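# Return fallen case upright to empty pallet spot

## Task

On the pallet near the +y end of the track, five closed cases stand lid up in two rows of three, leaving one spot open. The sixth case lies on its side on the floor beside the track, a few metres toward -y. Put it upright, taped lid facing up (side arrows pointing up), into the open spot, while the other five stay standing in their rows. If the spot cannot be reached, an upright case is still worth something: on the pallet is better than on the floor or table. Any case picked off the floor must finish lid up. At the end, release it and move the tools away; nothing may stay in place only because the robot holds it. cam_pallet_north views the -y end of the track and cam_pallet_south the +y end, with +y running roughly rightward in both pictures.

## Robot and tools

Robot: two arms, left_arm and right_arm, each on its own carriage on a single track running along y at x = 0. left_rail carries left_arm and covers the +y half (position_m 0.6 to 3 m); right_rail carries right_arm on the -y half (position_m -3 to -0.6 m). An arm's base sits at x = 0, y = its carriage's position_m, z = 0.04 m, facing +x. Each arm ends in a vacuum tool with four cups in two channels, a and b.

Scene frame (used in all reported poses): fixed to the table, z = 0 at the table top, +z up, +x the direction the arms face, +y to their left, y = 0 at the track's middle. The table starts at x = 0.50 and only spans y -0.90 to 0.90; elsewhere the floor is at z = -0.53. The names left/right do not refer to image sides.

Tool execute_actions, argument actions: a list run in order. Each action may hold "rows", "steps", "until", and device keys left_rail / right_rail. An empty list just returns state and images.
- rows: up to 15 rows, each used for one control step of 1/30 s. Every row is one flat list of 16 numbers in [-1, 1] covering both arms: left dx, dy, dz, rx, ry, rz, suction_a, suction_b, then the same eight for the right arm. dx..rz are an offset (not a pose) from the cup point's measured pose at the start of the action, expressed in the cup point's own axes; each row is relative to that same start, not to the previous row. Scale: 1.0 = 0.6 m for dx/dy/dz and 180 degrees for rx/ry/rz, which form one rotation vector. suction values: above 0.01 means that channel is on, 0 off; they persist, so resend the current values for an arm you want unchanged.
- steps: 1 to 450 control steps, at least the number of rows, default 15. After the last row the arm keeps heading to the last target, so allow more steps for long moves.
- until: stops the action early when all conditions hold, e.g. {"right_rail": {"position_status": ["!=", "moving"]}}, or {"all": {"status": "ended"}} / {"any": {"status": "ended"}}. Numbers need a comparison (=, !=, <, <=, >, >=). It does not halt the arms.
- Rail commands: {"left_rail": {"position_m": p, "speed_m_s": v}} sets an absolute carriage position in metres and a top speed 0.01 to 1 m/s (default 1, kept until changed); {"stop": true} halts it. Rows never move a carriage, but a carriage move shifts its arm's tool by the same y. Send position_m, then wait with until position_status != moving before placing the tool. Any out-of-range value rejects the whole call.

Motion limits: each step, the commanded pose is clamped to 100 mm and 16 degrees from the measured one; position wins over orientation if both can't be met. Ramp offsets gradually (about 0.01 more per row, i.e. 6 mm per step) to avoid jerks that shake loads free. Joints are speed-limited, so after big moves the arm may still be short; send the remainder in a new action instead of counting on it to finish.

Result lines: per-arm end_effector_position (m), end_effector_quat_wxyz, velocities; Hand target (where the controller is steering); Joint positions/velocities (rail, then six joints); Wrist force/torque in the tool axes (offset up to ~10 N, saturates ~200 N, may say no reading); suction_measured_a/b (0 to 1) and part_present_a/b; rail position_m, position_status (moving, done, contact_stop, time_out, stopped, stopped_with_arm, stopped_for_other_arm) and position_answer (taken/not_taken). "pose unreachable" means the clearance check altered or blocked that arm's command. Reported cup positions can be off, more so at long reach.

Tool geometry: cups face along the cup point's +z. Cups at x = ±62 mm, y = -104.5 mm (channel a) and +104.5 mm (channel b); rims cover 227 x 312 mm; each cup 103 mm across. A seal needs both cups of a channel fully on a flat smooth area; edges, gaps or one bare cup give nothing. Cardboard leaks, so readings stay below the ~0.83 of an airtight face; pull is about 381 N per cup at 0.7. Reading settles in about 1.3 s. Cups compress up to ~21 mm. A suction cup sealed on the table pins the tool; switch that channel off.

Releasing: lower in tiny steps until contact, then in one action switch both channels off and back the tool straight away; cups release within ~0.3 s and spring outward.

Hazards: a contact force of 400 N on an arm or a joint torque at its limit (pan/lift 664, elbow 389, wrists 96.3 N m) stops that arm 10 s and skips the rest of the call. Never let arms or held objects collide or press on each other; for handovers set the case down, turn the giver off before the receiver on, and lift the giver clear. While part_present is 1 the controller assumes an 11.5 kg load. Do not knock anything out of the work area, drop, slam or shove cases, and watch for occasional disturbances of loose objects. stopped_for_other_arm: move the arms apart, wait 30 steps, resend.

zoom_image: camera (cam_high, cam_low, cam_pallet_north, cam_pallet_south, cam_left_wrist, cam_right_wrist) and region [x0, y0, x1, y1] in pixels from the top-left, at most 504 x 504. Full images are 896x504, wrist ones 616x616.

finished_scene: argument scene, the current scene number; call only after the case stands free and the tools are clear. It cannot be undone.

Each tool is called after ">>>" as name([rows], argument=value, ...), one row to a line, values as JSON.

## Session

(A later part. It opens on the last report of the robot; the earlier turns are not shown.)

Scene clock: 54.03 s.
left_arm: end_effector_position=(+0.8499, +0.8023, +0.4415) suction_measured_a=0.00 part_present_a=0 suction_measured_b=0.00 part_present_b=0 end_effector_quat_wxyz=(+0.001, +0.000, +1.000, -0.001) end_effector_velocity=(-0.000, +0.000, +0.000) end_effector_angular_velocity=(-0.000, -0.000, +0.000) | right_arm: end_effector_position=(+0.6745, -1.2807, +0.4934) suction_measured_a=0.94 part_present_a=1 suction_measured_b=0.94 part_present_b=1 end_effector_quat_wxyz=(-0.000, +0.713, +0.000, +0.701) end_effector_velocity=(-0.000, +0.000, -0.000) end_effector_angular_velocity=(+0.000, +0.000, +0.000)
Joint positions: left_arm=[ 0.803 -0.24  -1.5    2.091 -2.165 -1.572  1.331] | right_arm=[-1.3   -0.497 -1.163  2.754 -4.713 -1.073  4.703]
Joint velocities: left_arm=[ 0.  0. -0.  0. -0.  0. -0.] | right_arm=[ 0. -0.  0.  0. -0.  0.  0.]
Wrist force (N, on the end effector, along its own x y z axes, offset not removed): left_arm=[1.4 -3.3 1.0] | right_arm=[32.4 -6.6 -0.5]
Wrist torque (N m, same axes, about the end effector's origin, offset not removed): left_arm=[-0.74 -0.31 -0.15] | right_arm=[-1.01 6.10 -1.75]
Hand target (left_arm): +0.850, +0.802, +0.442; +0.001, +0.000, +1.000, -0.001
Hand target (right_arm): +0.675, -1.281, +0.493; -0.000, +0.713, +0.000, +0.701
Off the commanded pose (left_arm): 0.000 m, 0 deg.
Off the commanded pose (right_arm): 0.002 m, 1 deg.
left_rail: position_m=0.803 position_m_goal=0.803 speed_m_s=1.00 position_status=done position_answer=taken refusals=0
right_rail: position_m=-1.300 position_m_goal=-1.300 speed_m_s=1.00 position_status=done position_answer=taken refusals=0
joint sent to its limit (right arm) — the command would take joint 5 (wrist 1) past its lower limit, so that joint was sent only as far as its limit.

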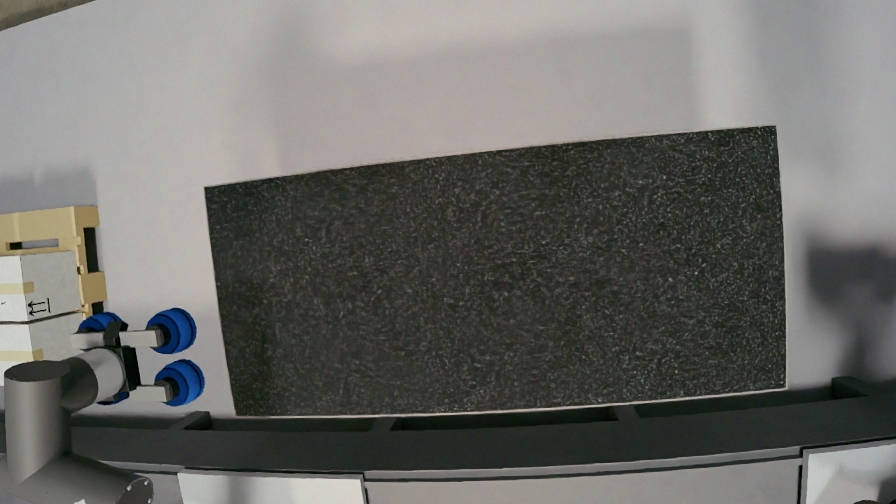

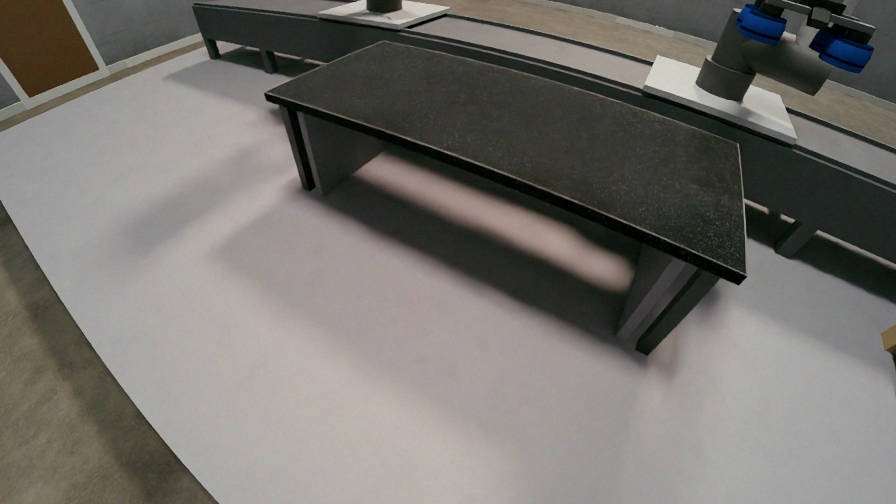

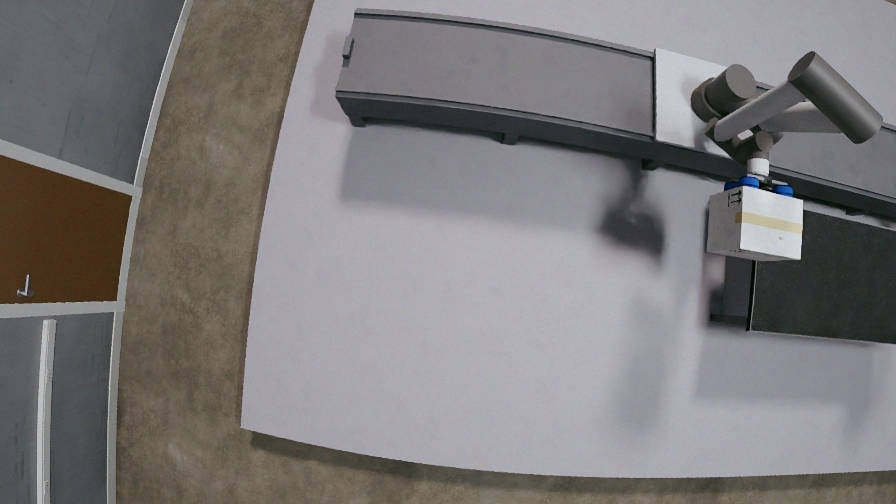

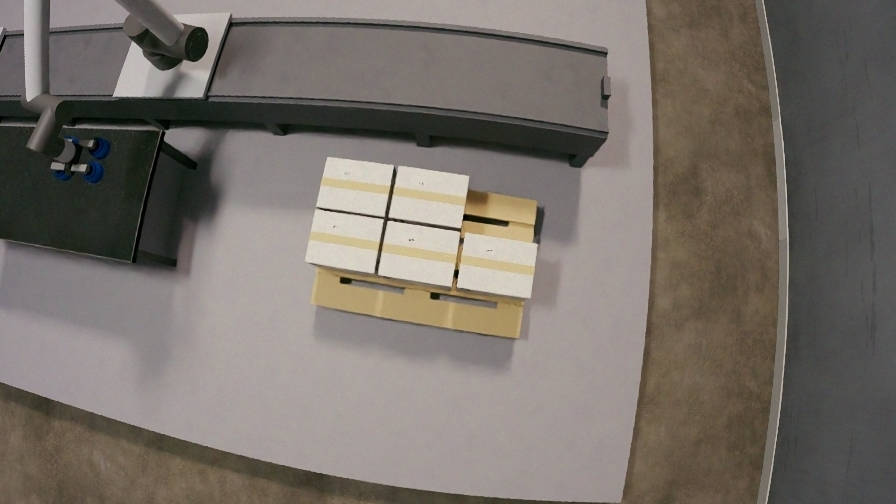

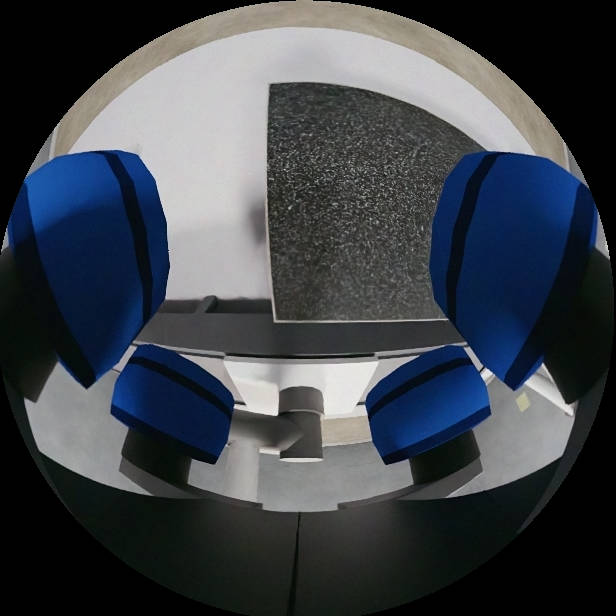

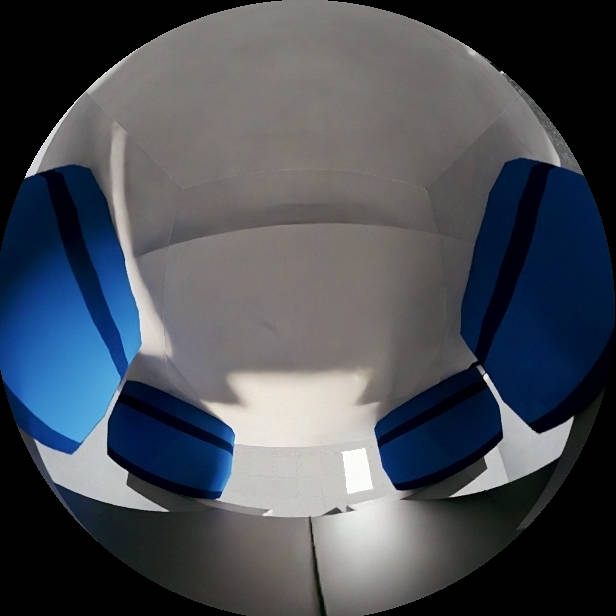

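>>> execute_actions([
  {"left_rail":{"position_m":1.6,"speed_m_s":0.6},"steps":120,"until":{"left_rail":{"position_status":["!=","moving"]}}},
  {"rows":[[0,0,0,0,0,0,0,0,0,0,0.1,0,0,0,1,1],[0,0,0,0,0,0,0,0,0,0,0.2,0,0,0,1,1],[0,0,0,0,0,0,0,0,0,0,0.3,0,0,0,1,1],[0,0,0,0,0,0,0,0,0,0,0.4,0,0,0,1,1]],"steps":60},
  {"right_rail":{"position_m":-0.6,"speed_m_s":0.5},"steps":150,"until":{"right_rail":{"position_status":["!=","moving"]}}},
])

Scene clock: 77.17 s.
left_arm: end_effector_position=(+0.8499, +1.5992, +0.4415) suction_measured_a=0.00 part_present_a=0 suction_measured_b=0.00 part_present_b=0 end_effector_quat_wxyz=(+0.001, +0.000, +1.000, -0.001) end_effector_velocity=(-0.000, -0.000, +0.000) end_effector_angular_velocity=(-0.000, -0.000, +0.000) | right_arm: end_effector_position=(+0.9144, -0.5802, +0.4893) suction_measured_a=0.94 part_present_a=1 suction_measured_b=0.94 part_present_b=1 end_effector_quat_wxyz=(-0.001, +0.713, +0.000, +0.701) end_effector_velocity=(+0.000, +0.004, +0.000) end_effector_angular_velocity=(+0.000, -0.000, -0.000)
Joint positions: left_arm=[ 1.6   -0.239 -1.5    2.091 -2.165 -1.572  1.331] | right_arm=[-0.6   -0.296 -1.086  2.395 -4.433 -1.274  4.708]
Joint velocities: left_arm=[ 0. -0. -0.  0. -0.  0. -0.] | right_arm=[ 0.004 -0.    -0.     0.    -0.    -0.     0.   ]
Wrist force (N, on the end effector, along its own x y z axes, offset not removed): left_arm=[3.5 -2.7 -2.2] | right_arm=[34.1 -18.3 3.9]
Wrist torque (N m, same axes, about the end effector's origin, offset not removed): left_arm=[-0.65 -0.52 0.01] | right_arm=[-0.22 5.57 -1.58]
Hand target (left_arm): +0.850, +1.599, +0.442; +0.001, +0.000, +1.000, -0.001
Hand target (right_arm): +0.914, -0.581, +0.489; -0.000, +0.713, +0.000, +0.701
Off the commanded pose (left_arm): 0.000 m, 0 deg.
Off the commanded pose (right_arm): 0.000 m, 0 deg.
left_rail: position_m=1.600 position_m_goal=1.600 speed_m_s=0.60 position_status=done position_answer=taken refusals=0
right_rail: position_m=-0.600 position_m_goal=-0.600 speed_m_s=0.50 position_status=done position_answer=taken refusals=0

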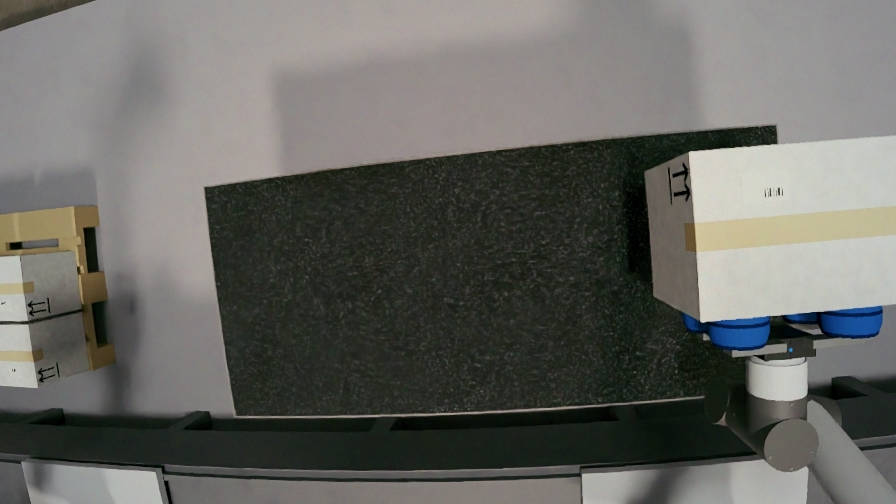

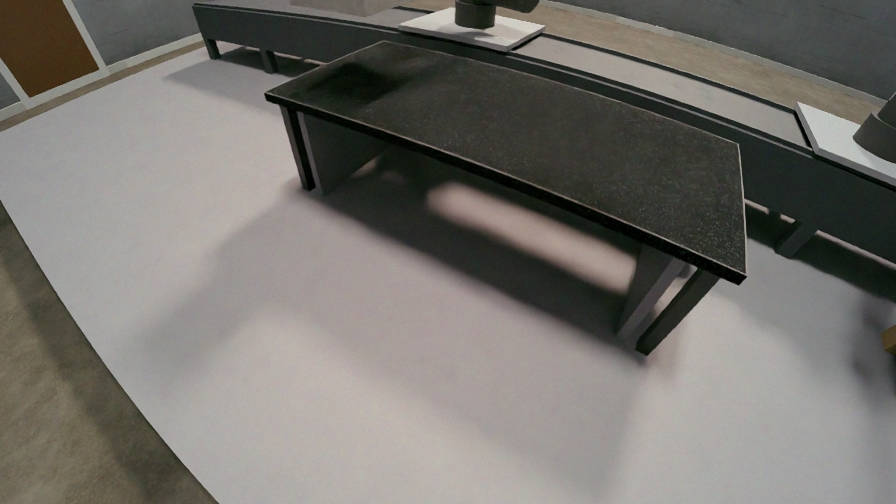

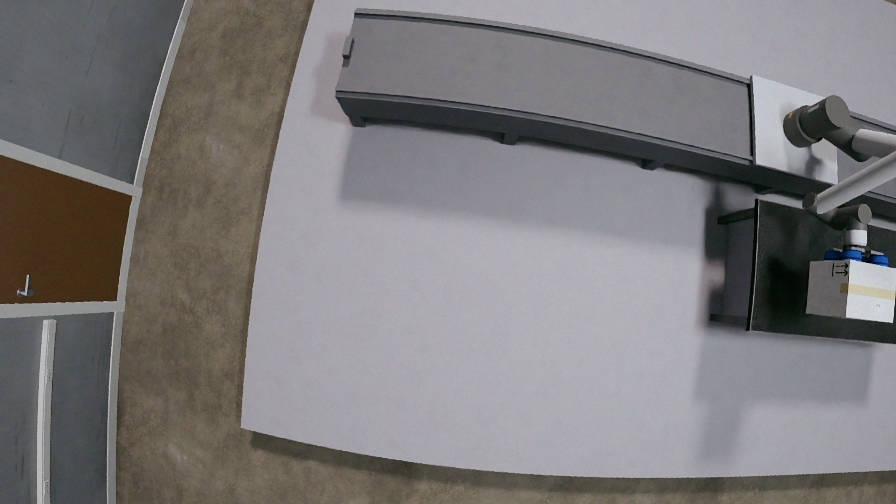

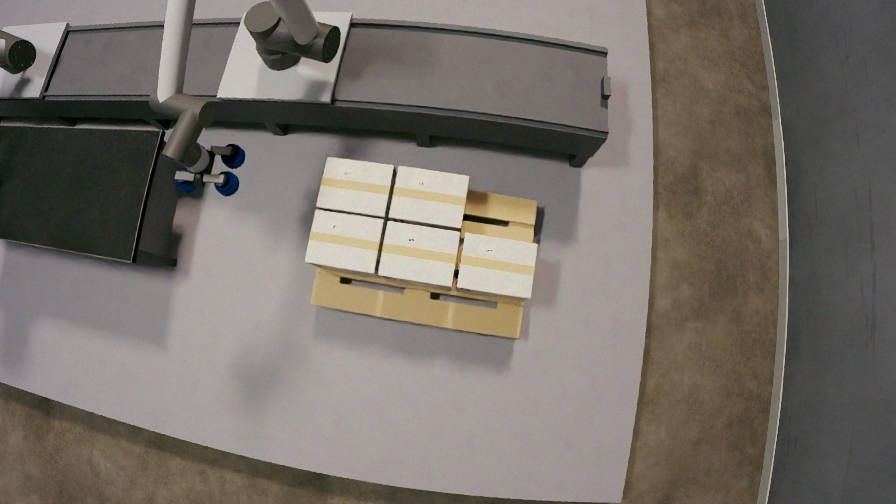

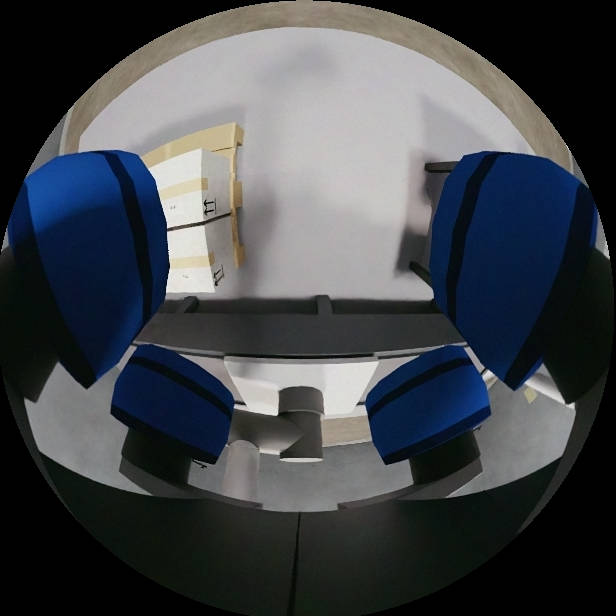

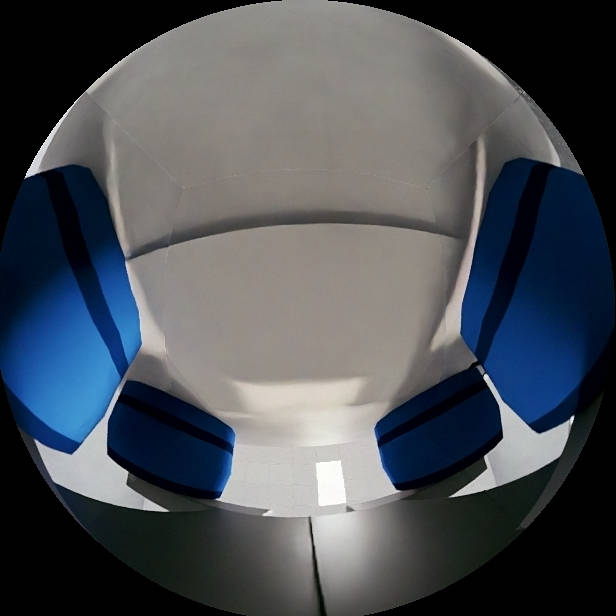

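>>> execute_actions([
  {"rows":[[0,0,0,0,0,0,0,0,0,-0.1,0,0,0,0,1,1],[0,0,0,0,0,0,0,0,0,-0.2,0,0,0,0,1,1],[0,0,0,0,0,0,0,0,0,-0.3,0,0,0,0,1,1],[0,0,0,0,0,0,0,0,0,-0.4,0,0,0,0,1,1],[0,0,0,0,0,0,0,0,0,-0.55,0,0,0,0,1,1],[0,0,0,0,0,0,0,0,0,-0.7,0,0,0,0,1,1]],"steps":75},
  {"rows":[[0,0,0,0,0,0,0,0,-0.1,0,0,0,0,0,1,1],[0,0,0,0,0,0,0,0,-0.2,0,0,0,0,0,1,1],[0,0,0,0,0,0,0,0,-0.3,0,0,0,0,0,1,1],[0,0,0,0,0,0,0,0,-0.4,0,0,0,0,0,1,1]],"steps":60},
  {"rows":[[0,0,0,0,0,0,0,0,0.02,0,0,0,-0.02,0,1,1],[0,0,0,0,0,0,0,0,0.03,0,0,0,-0.045,0,1,1]],"steps":30},
])

Scene clock: 89.50 s.
left_arm: end_effector_position=(+0.8499, +1.5992, +0.4415) suction_measured_a=0.00 part_present_a=0 suction_measured_b=0.00 part_present_b=0 end_effector_quat_wxyz=(+0.001, +0.000, +1.000, -0.001) end_effector_velocity=(-0.000, -0.000, +0.000) end_effector_angular_velocity=(-0.000, -0.000, +0.000) | right_arm: end_effector_position=(+0.9100, -0.1606, +0.2676) suction_measured_a=0.94 part_present_a=1 suction_measured_b=0.94 part_present_b=1 end_effector_quat_wxyz=(-0.001, +0.761, -0.000, +0.649) end_effector_velocity=(+0.000, -0.000, +0.000) end_effector_angular_velocity=(+0.000, +0.001, -0.000)
Joint positions: left_arm=[ 1.6   -0.239 -1.5    2.091 -2.165 -1.572  1.331] | right_arm=[-0.6    0.346 -0.774  2.215 -4.415 -1.911  4.771]
Joint velocities: left_arm=[ 0. -0. -0.  0. -0. -0. -0.] | right_arm=[ 0.    -0.    -0.     0.     0.001  0.     0.   ]
Wrist force (N, on the end effector, along its own x y z axes, offset not removed): left_arm=[3.0 -3.5 -0.2] | right_arm=[36.3 -3.7 -5.8]
Wrist torque (N m, same axes, about the end effector's origin, offset not removed): left_arm=[-0.84 -0.45 -0.12] | right_arm=[-0.75 5.30 -1.73]
Hand target (left_arm): +0.850, +1.599, +0.442; +0.001, +0.000, +1.000, -0.001
Hand target (right_arm): +0.910, -0.161, +0.268; -0.001, +0.761, -0.000, +0.649
Off the commanded pose (left_arm): 0.000 m, 0 deg.
Off the commanded pose (right_arm): 0.000 m, 0 deg.
left_rail: position_m=1.600 position_m_goal=1.600 speed_m_s=0.60 position_status=done position_answer=taken refusals=0
right_rail: position_m=-0.600 position_m_goal=-0.600 speed_m_s=0.50 position_status=done position_answer=taken refusals=0

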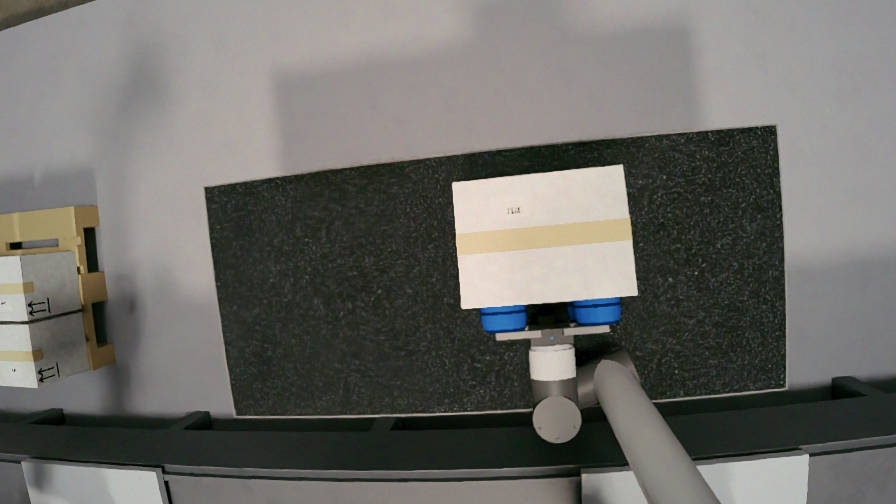

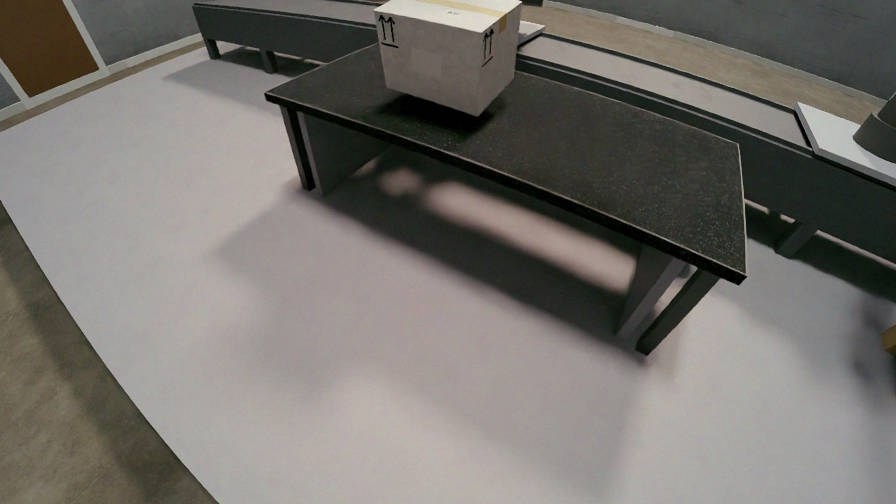

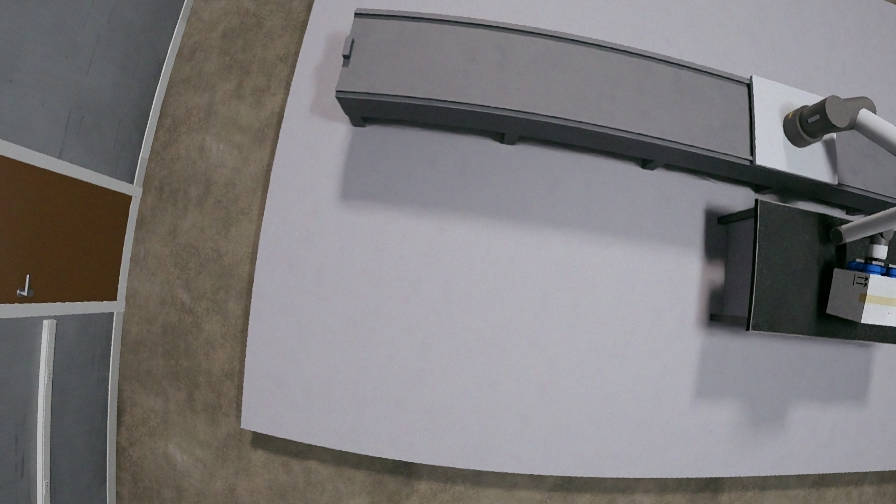

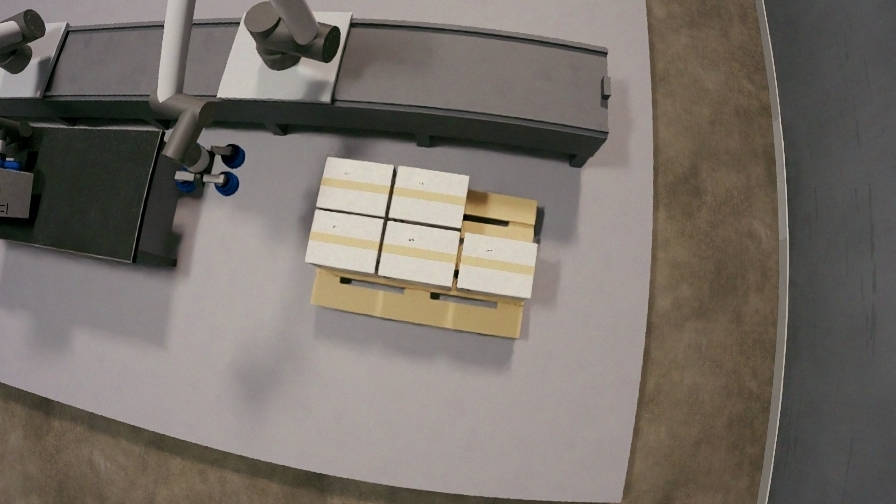

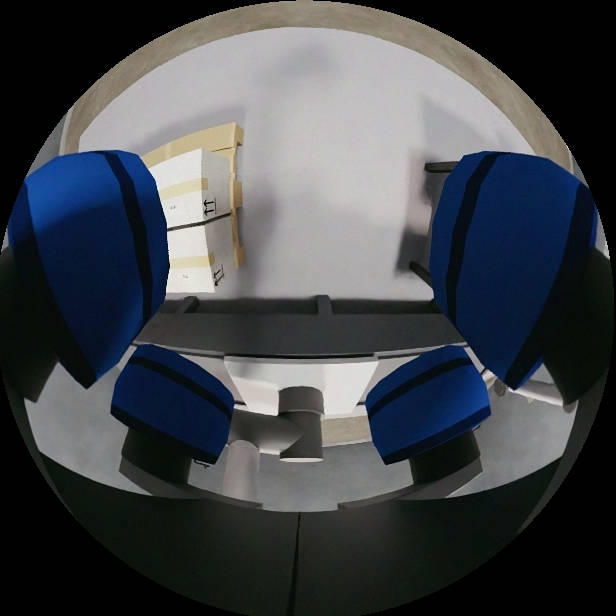

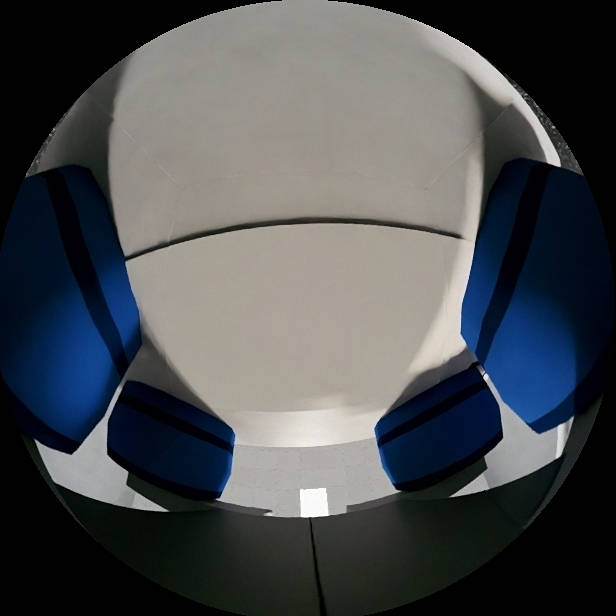

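>>> execute_actions([
  {"rows":[[0,0,0,0,0,0,0,0,-0.015,0,0,0,0,0,1,1],[0,0,0,0,0,0,0,0,-0.03,0,0,0,0,0,1,1],[0,0,0,0,0,0,0,0,-0.045,0,0,0,0,0,1,1],[0,0,0,0,0,0,0,0,-0.06,0,0,0,0,0,1,1]],"steps":30},
])

Scene clock: 94.40 s.
left_arm: end_effector_position=(+0.8499, +1.5992, +0.4415) suction_measured_a=0.00 part_present_a=0 suction_measured_b=0.00 part_present_b=0 end_effector_quat_wxyz=(+0.001, +0.000, +1.000, -0.001) end_effector_velocity=(-0.000, +0.000, +0.000) end_effector_angular_velocity=(-0.000, -0.000, -0.000) | right_arm: end_effector_position=(+0.9043, -0.1606, +0.2321) suction_measured_a=0.94 part_present_a=1 suction_measured_b=0.94 part_present_b=1 end_effector_quat_wxyz=(-0.001, +0.761, -0.000, +0.649) end_effector_velocity=(-0.000, +0.000, -0.000) end_effector_angular_velocity=(-0.000, +0.000, +0.000)
Joint positions: left_arm=[ 1.6   -0.239 -1.5    2.091 -2.165 -1.572  1.331] | right_arm=[-0.6    0.349 -0.723  2.212 -4.462 -1.914  4.771]
Joint velocities: left_arm=[ 0.  0. -0.  0. -0. -0.  0.] | right_arm=[ 0.  0.  0. -0. -0. -0.  0.]
Wrist force (N, on the end effector, along its own x y z axes, offset not removed): left_arm=[3.6 -1.4 -0.8] | right_arm=[33.7 -9.5 -8.1]
Wrist torque (N m, same axes, about the end effector's origin, offset not removed): left_arm=[-0.44 -0.56 -0.07] | right_arm=[-1.74 5.86 -1.60]
Hand target (left_arm): +0.850, +1.599, +0.442; +0.001, +0.000, +1.000, -0.001
Hand target (right_arm): +0.904, -0.161, +0.232; -0.001, +0.761, -0.000, +0.649
Off the commanded pose (left_arm): 0.000 m, 0 deg.
Off the commanded pose (right_arm): 0.000 m, 0 deg.
left_rail: position_m=1.600 position_m_goal=1.600 speed_m_s=0.60 position_status=done position_answer=taken refusals=0
right_rail: position_m=-0.600 position_m_goal=-0.600 speed_m_s=0.50 position_status=done position_answer=taken refusals=0

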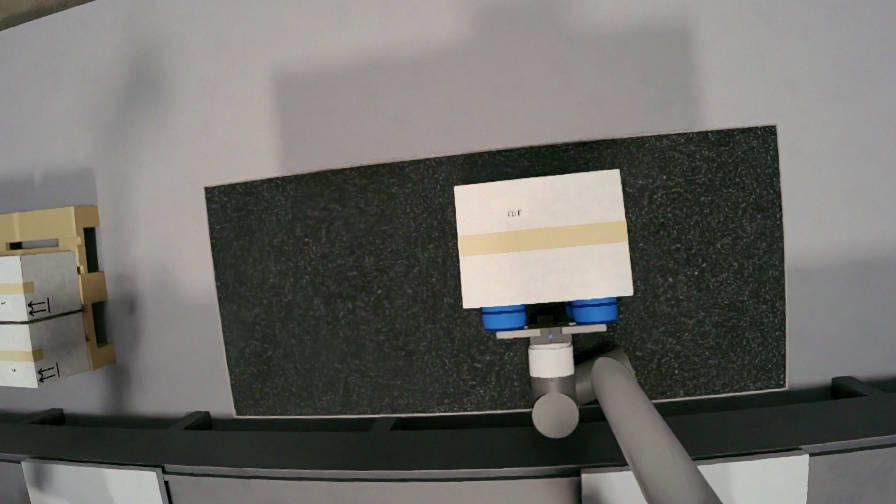

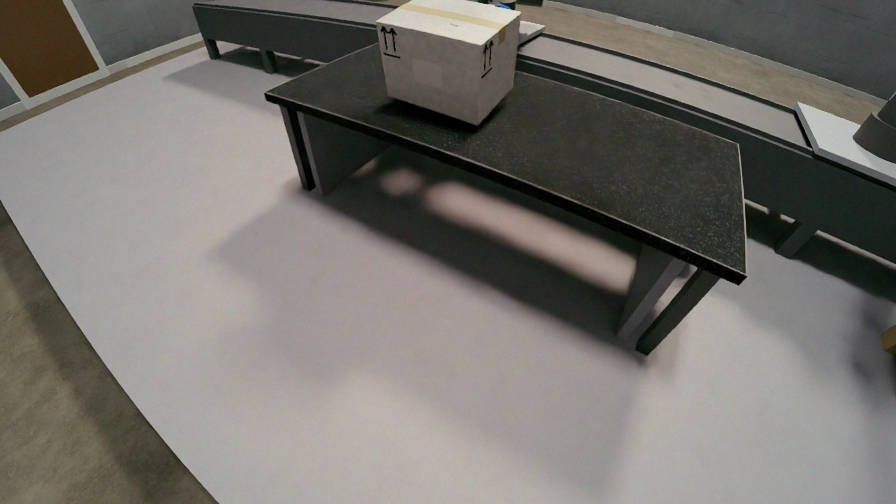

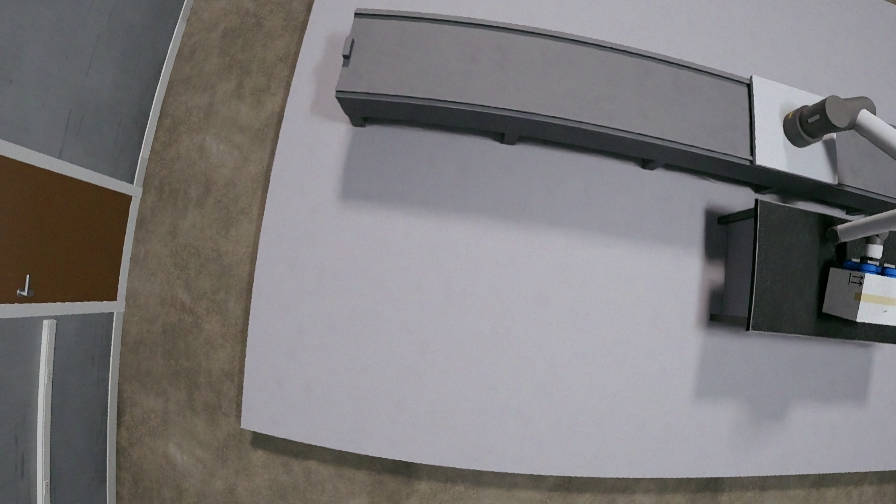

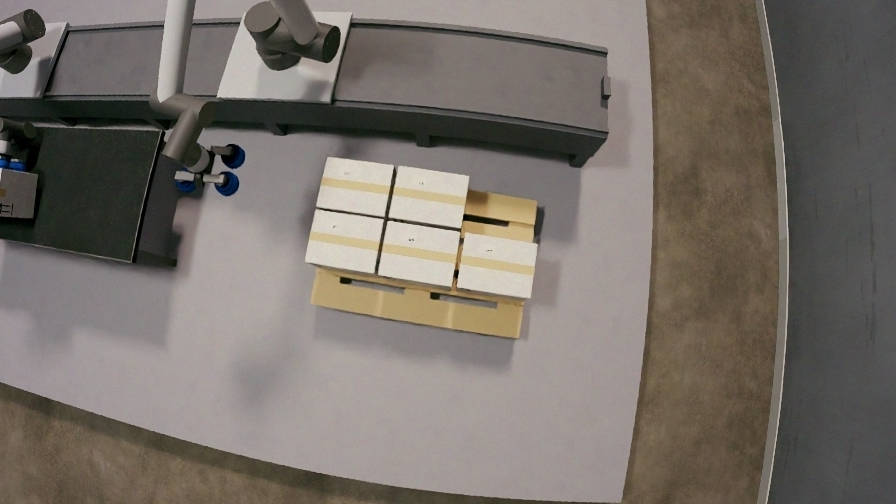

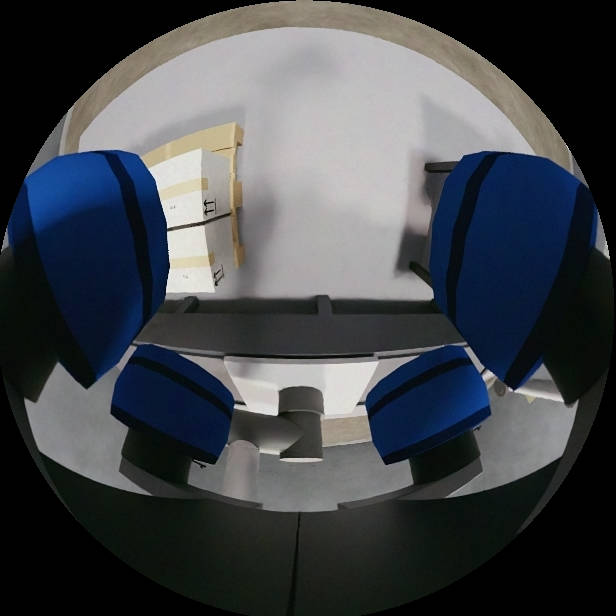

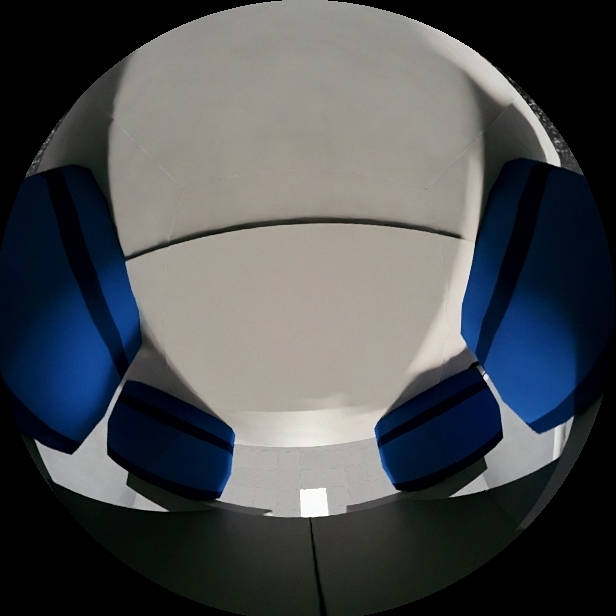

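Nearly touching; lower a bit more.

>>> execute_actions([
  {"rows":[[0,0,0,0,0,0,0,0,-0.01,0,0,0,0,0,1,1],[0,0,0,0,0,0,0,0,-0.02,0,0,0,0,0,1,1],[0,0,0,0,0,0,0,0,-0.032,0,0,0,0,0,1,1]],"steps":25},
])

Scene clock: 99.03 s.
left_arm: end_effector_position=(+0.8499, +1.5992, +0.4415) suction_measured_a=0.00 part_present_a=0 suction_measured_b=0.00 part_present_b=0 end_effector_quat_wxyz=(+0.001, +0.000, +1.000, -0.001) end_effector_velocity=(+0.000, -0.000, -0.000) end_effector_angular_velocity=(-0.000, +0.000, -0.000) | right_arm: end_effector_position=(+0.9013, -0.1606, +0.2131) suction_measured_a=0.94 part_present_a=1 suction_measured_b=0.94 part_present_b=1 end_effector_quat_wxyz=(-0.001, +0.761, -0.000, +0.649) end_effector_velocity=(-0.000, +0.000, -0.000) end_effector_angular_velocity=(+0.000, -0.000, -0.000)
Joint positions: left_arm=[ 1.6   -0.239 -1.5    2.091 -2.165 -1.572  1.331] | right_arm=[-0.6    0.35  -0.696  2.21  -4.487 -1.915  4.771]
Joint velocities: left_arm=[ 0. -0.  0. -0.  0. -0.  0.] | right_arm=[ 0.  0.  0. -0. -0. -0.  0.]
Wrist force (N, on the end effector, along its own x y z axes, offset not removed): left_arm=[4.0 -2.2 -3.4] | right_arm=[36.8 -5.1 -6.3]
Wrist torque (N m, same axes, about the end effector's origin, offset not removed): left_arm=[-0.65 -0.56 -0.05] | right_arm=[-0.86 5.62 -1.55]
Hand target (left_arm): +0.850, +1.599, +0.442; +0.001, +0.000, +1.000, -0.001
Hand target (right_arm): +0.901, -0.161, +0.213; -0.001, +0.761, -0.000, +0.649
Off the commanded pose (left_arm): 0.000 m, 0 deg.
Off the commanded pose (right_arm): 0.000 m, 0 deg.
left_rail: position_m=1.600 position_m_goal=1.600 speed_m_s=0.60 position_status=done position_answer=taken refusals=0
right_rail: position_m=-0.600 position_m_goal=-0.600 speed_m_s=0.50 position_status=done position_answer=taken refusals=0

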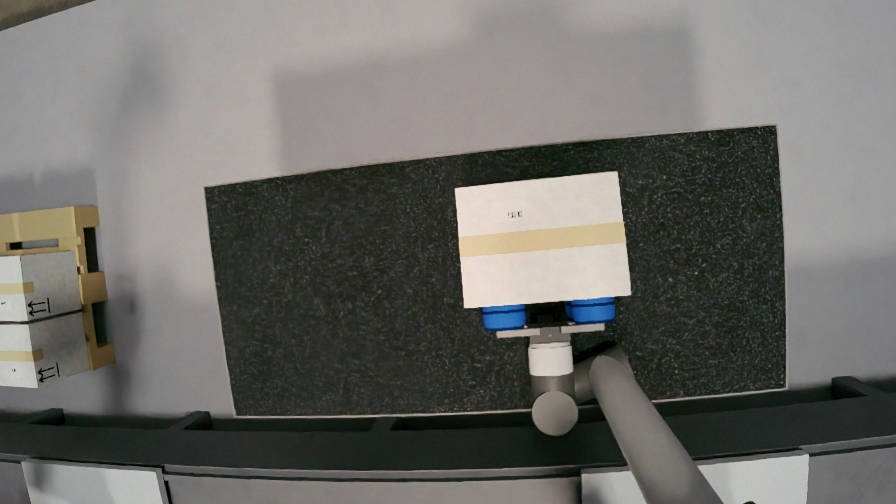

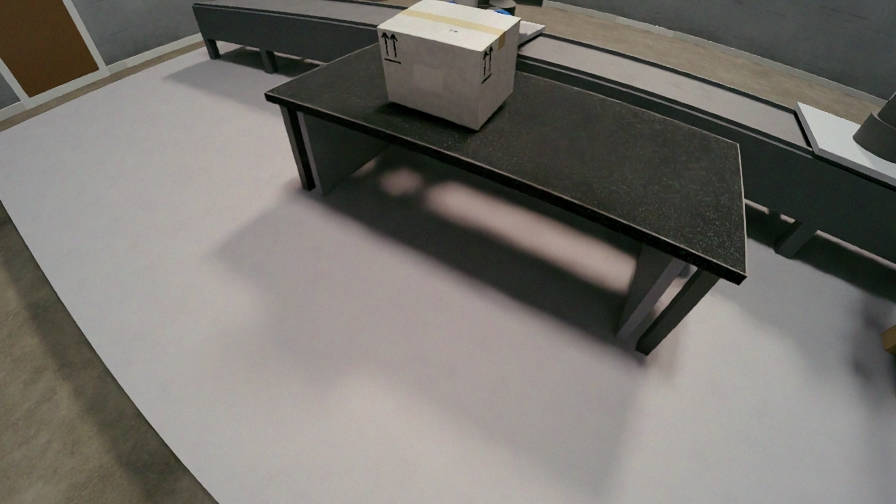

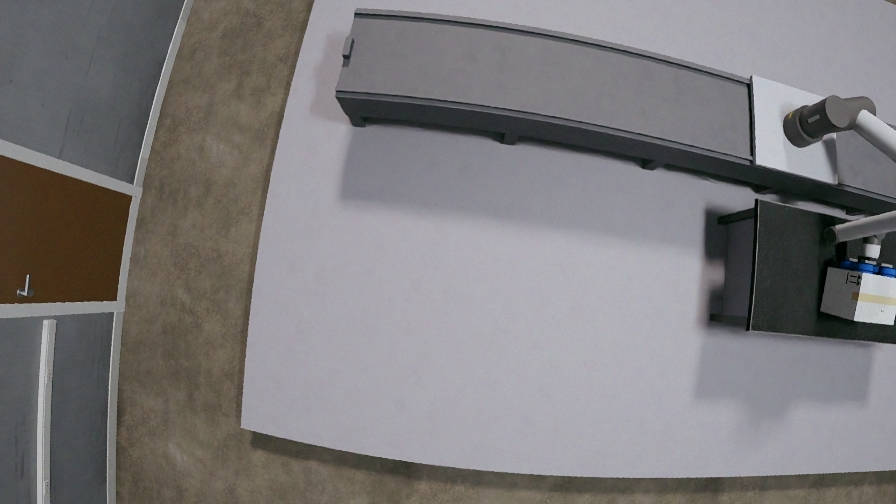

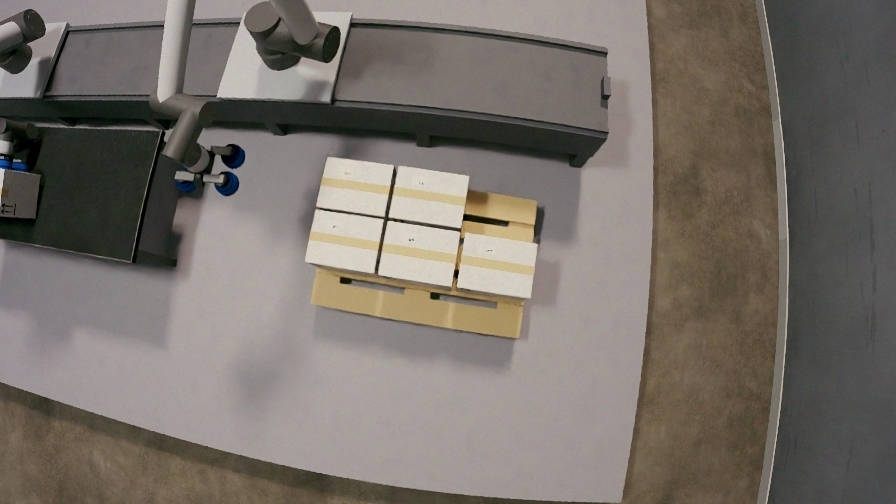

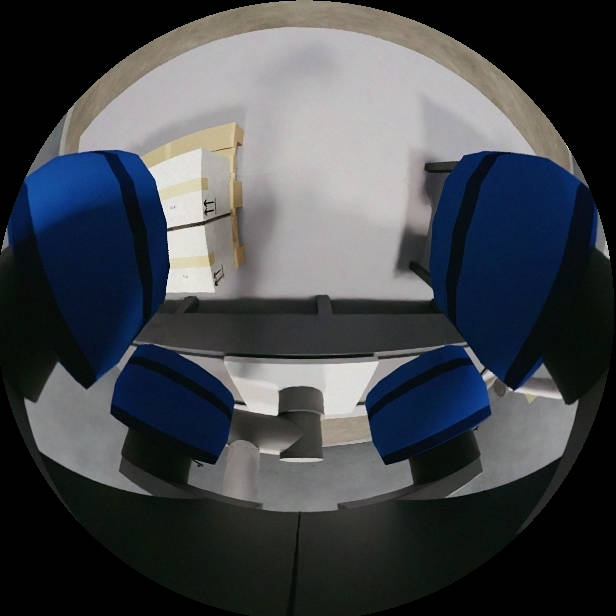

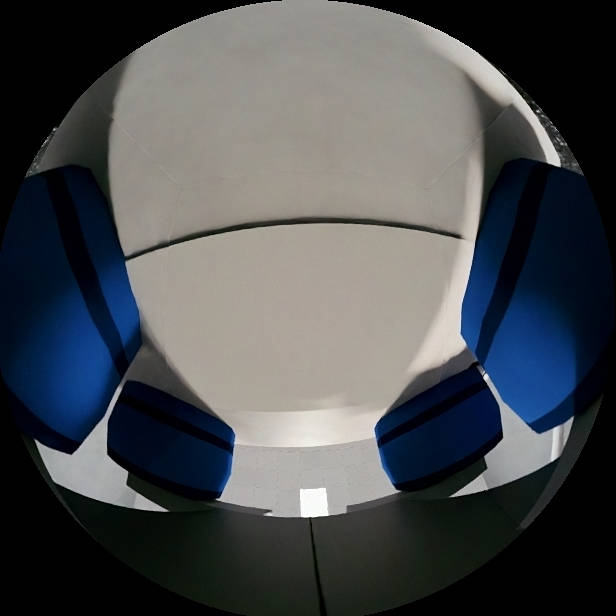

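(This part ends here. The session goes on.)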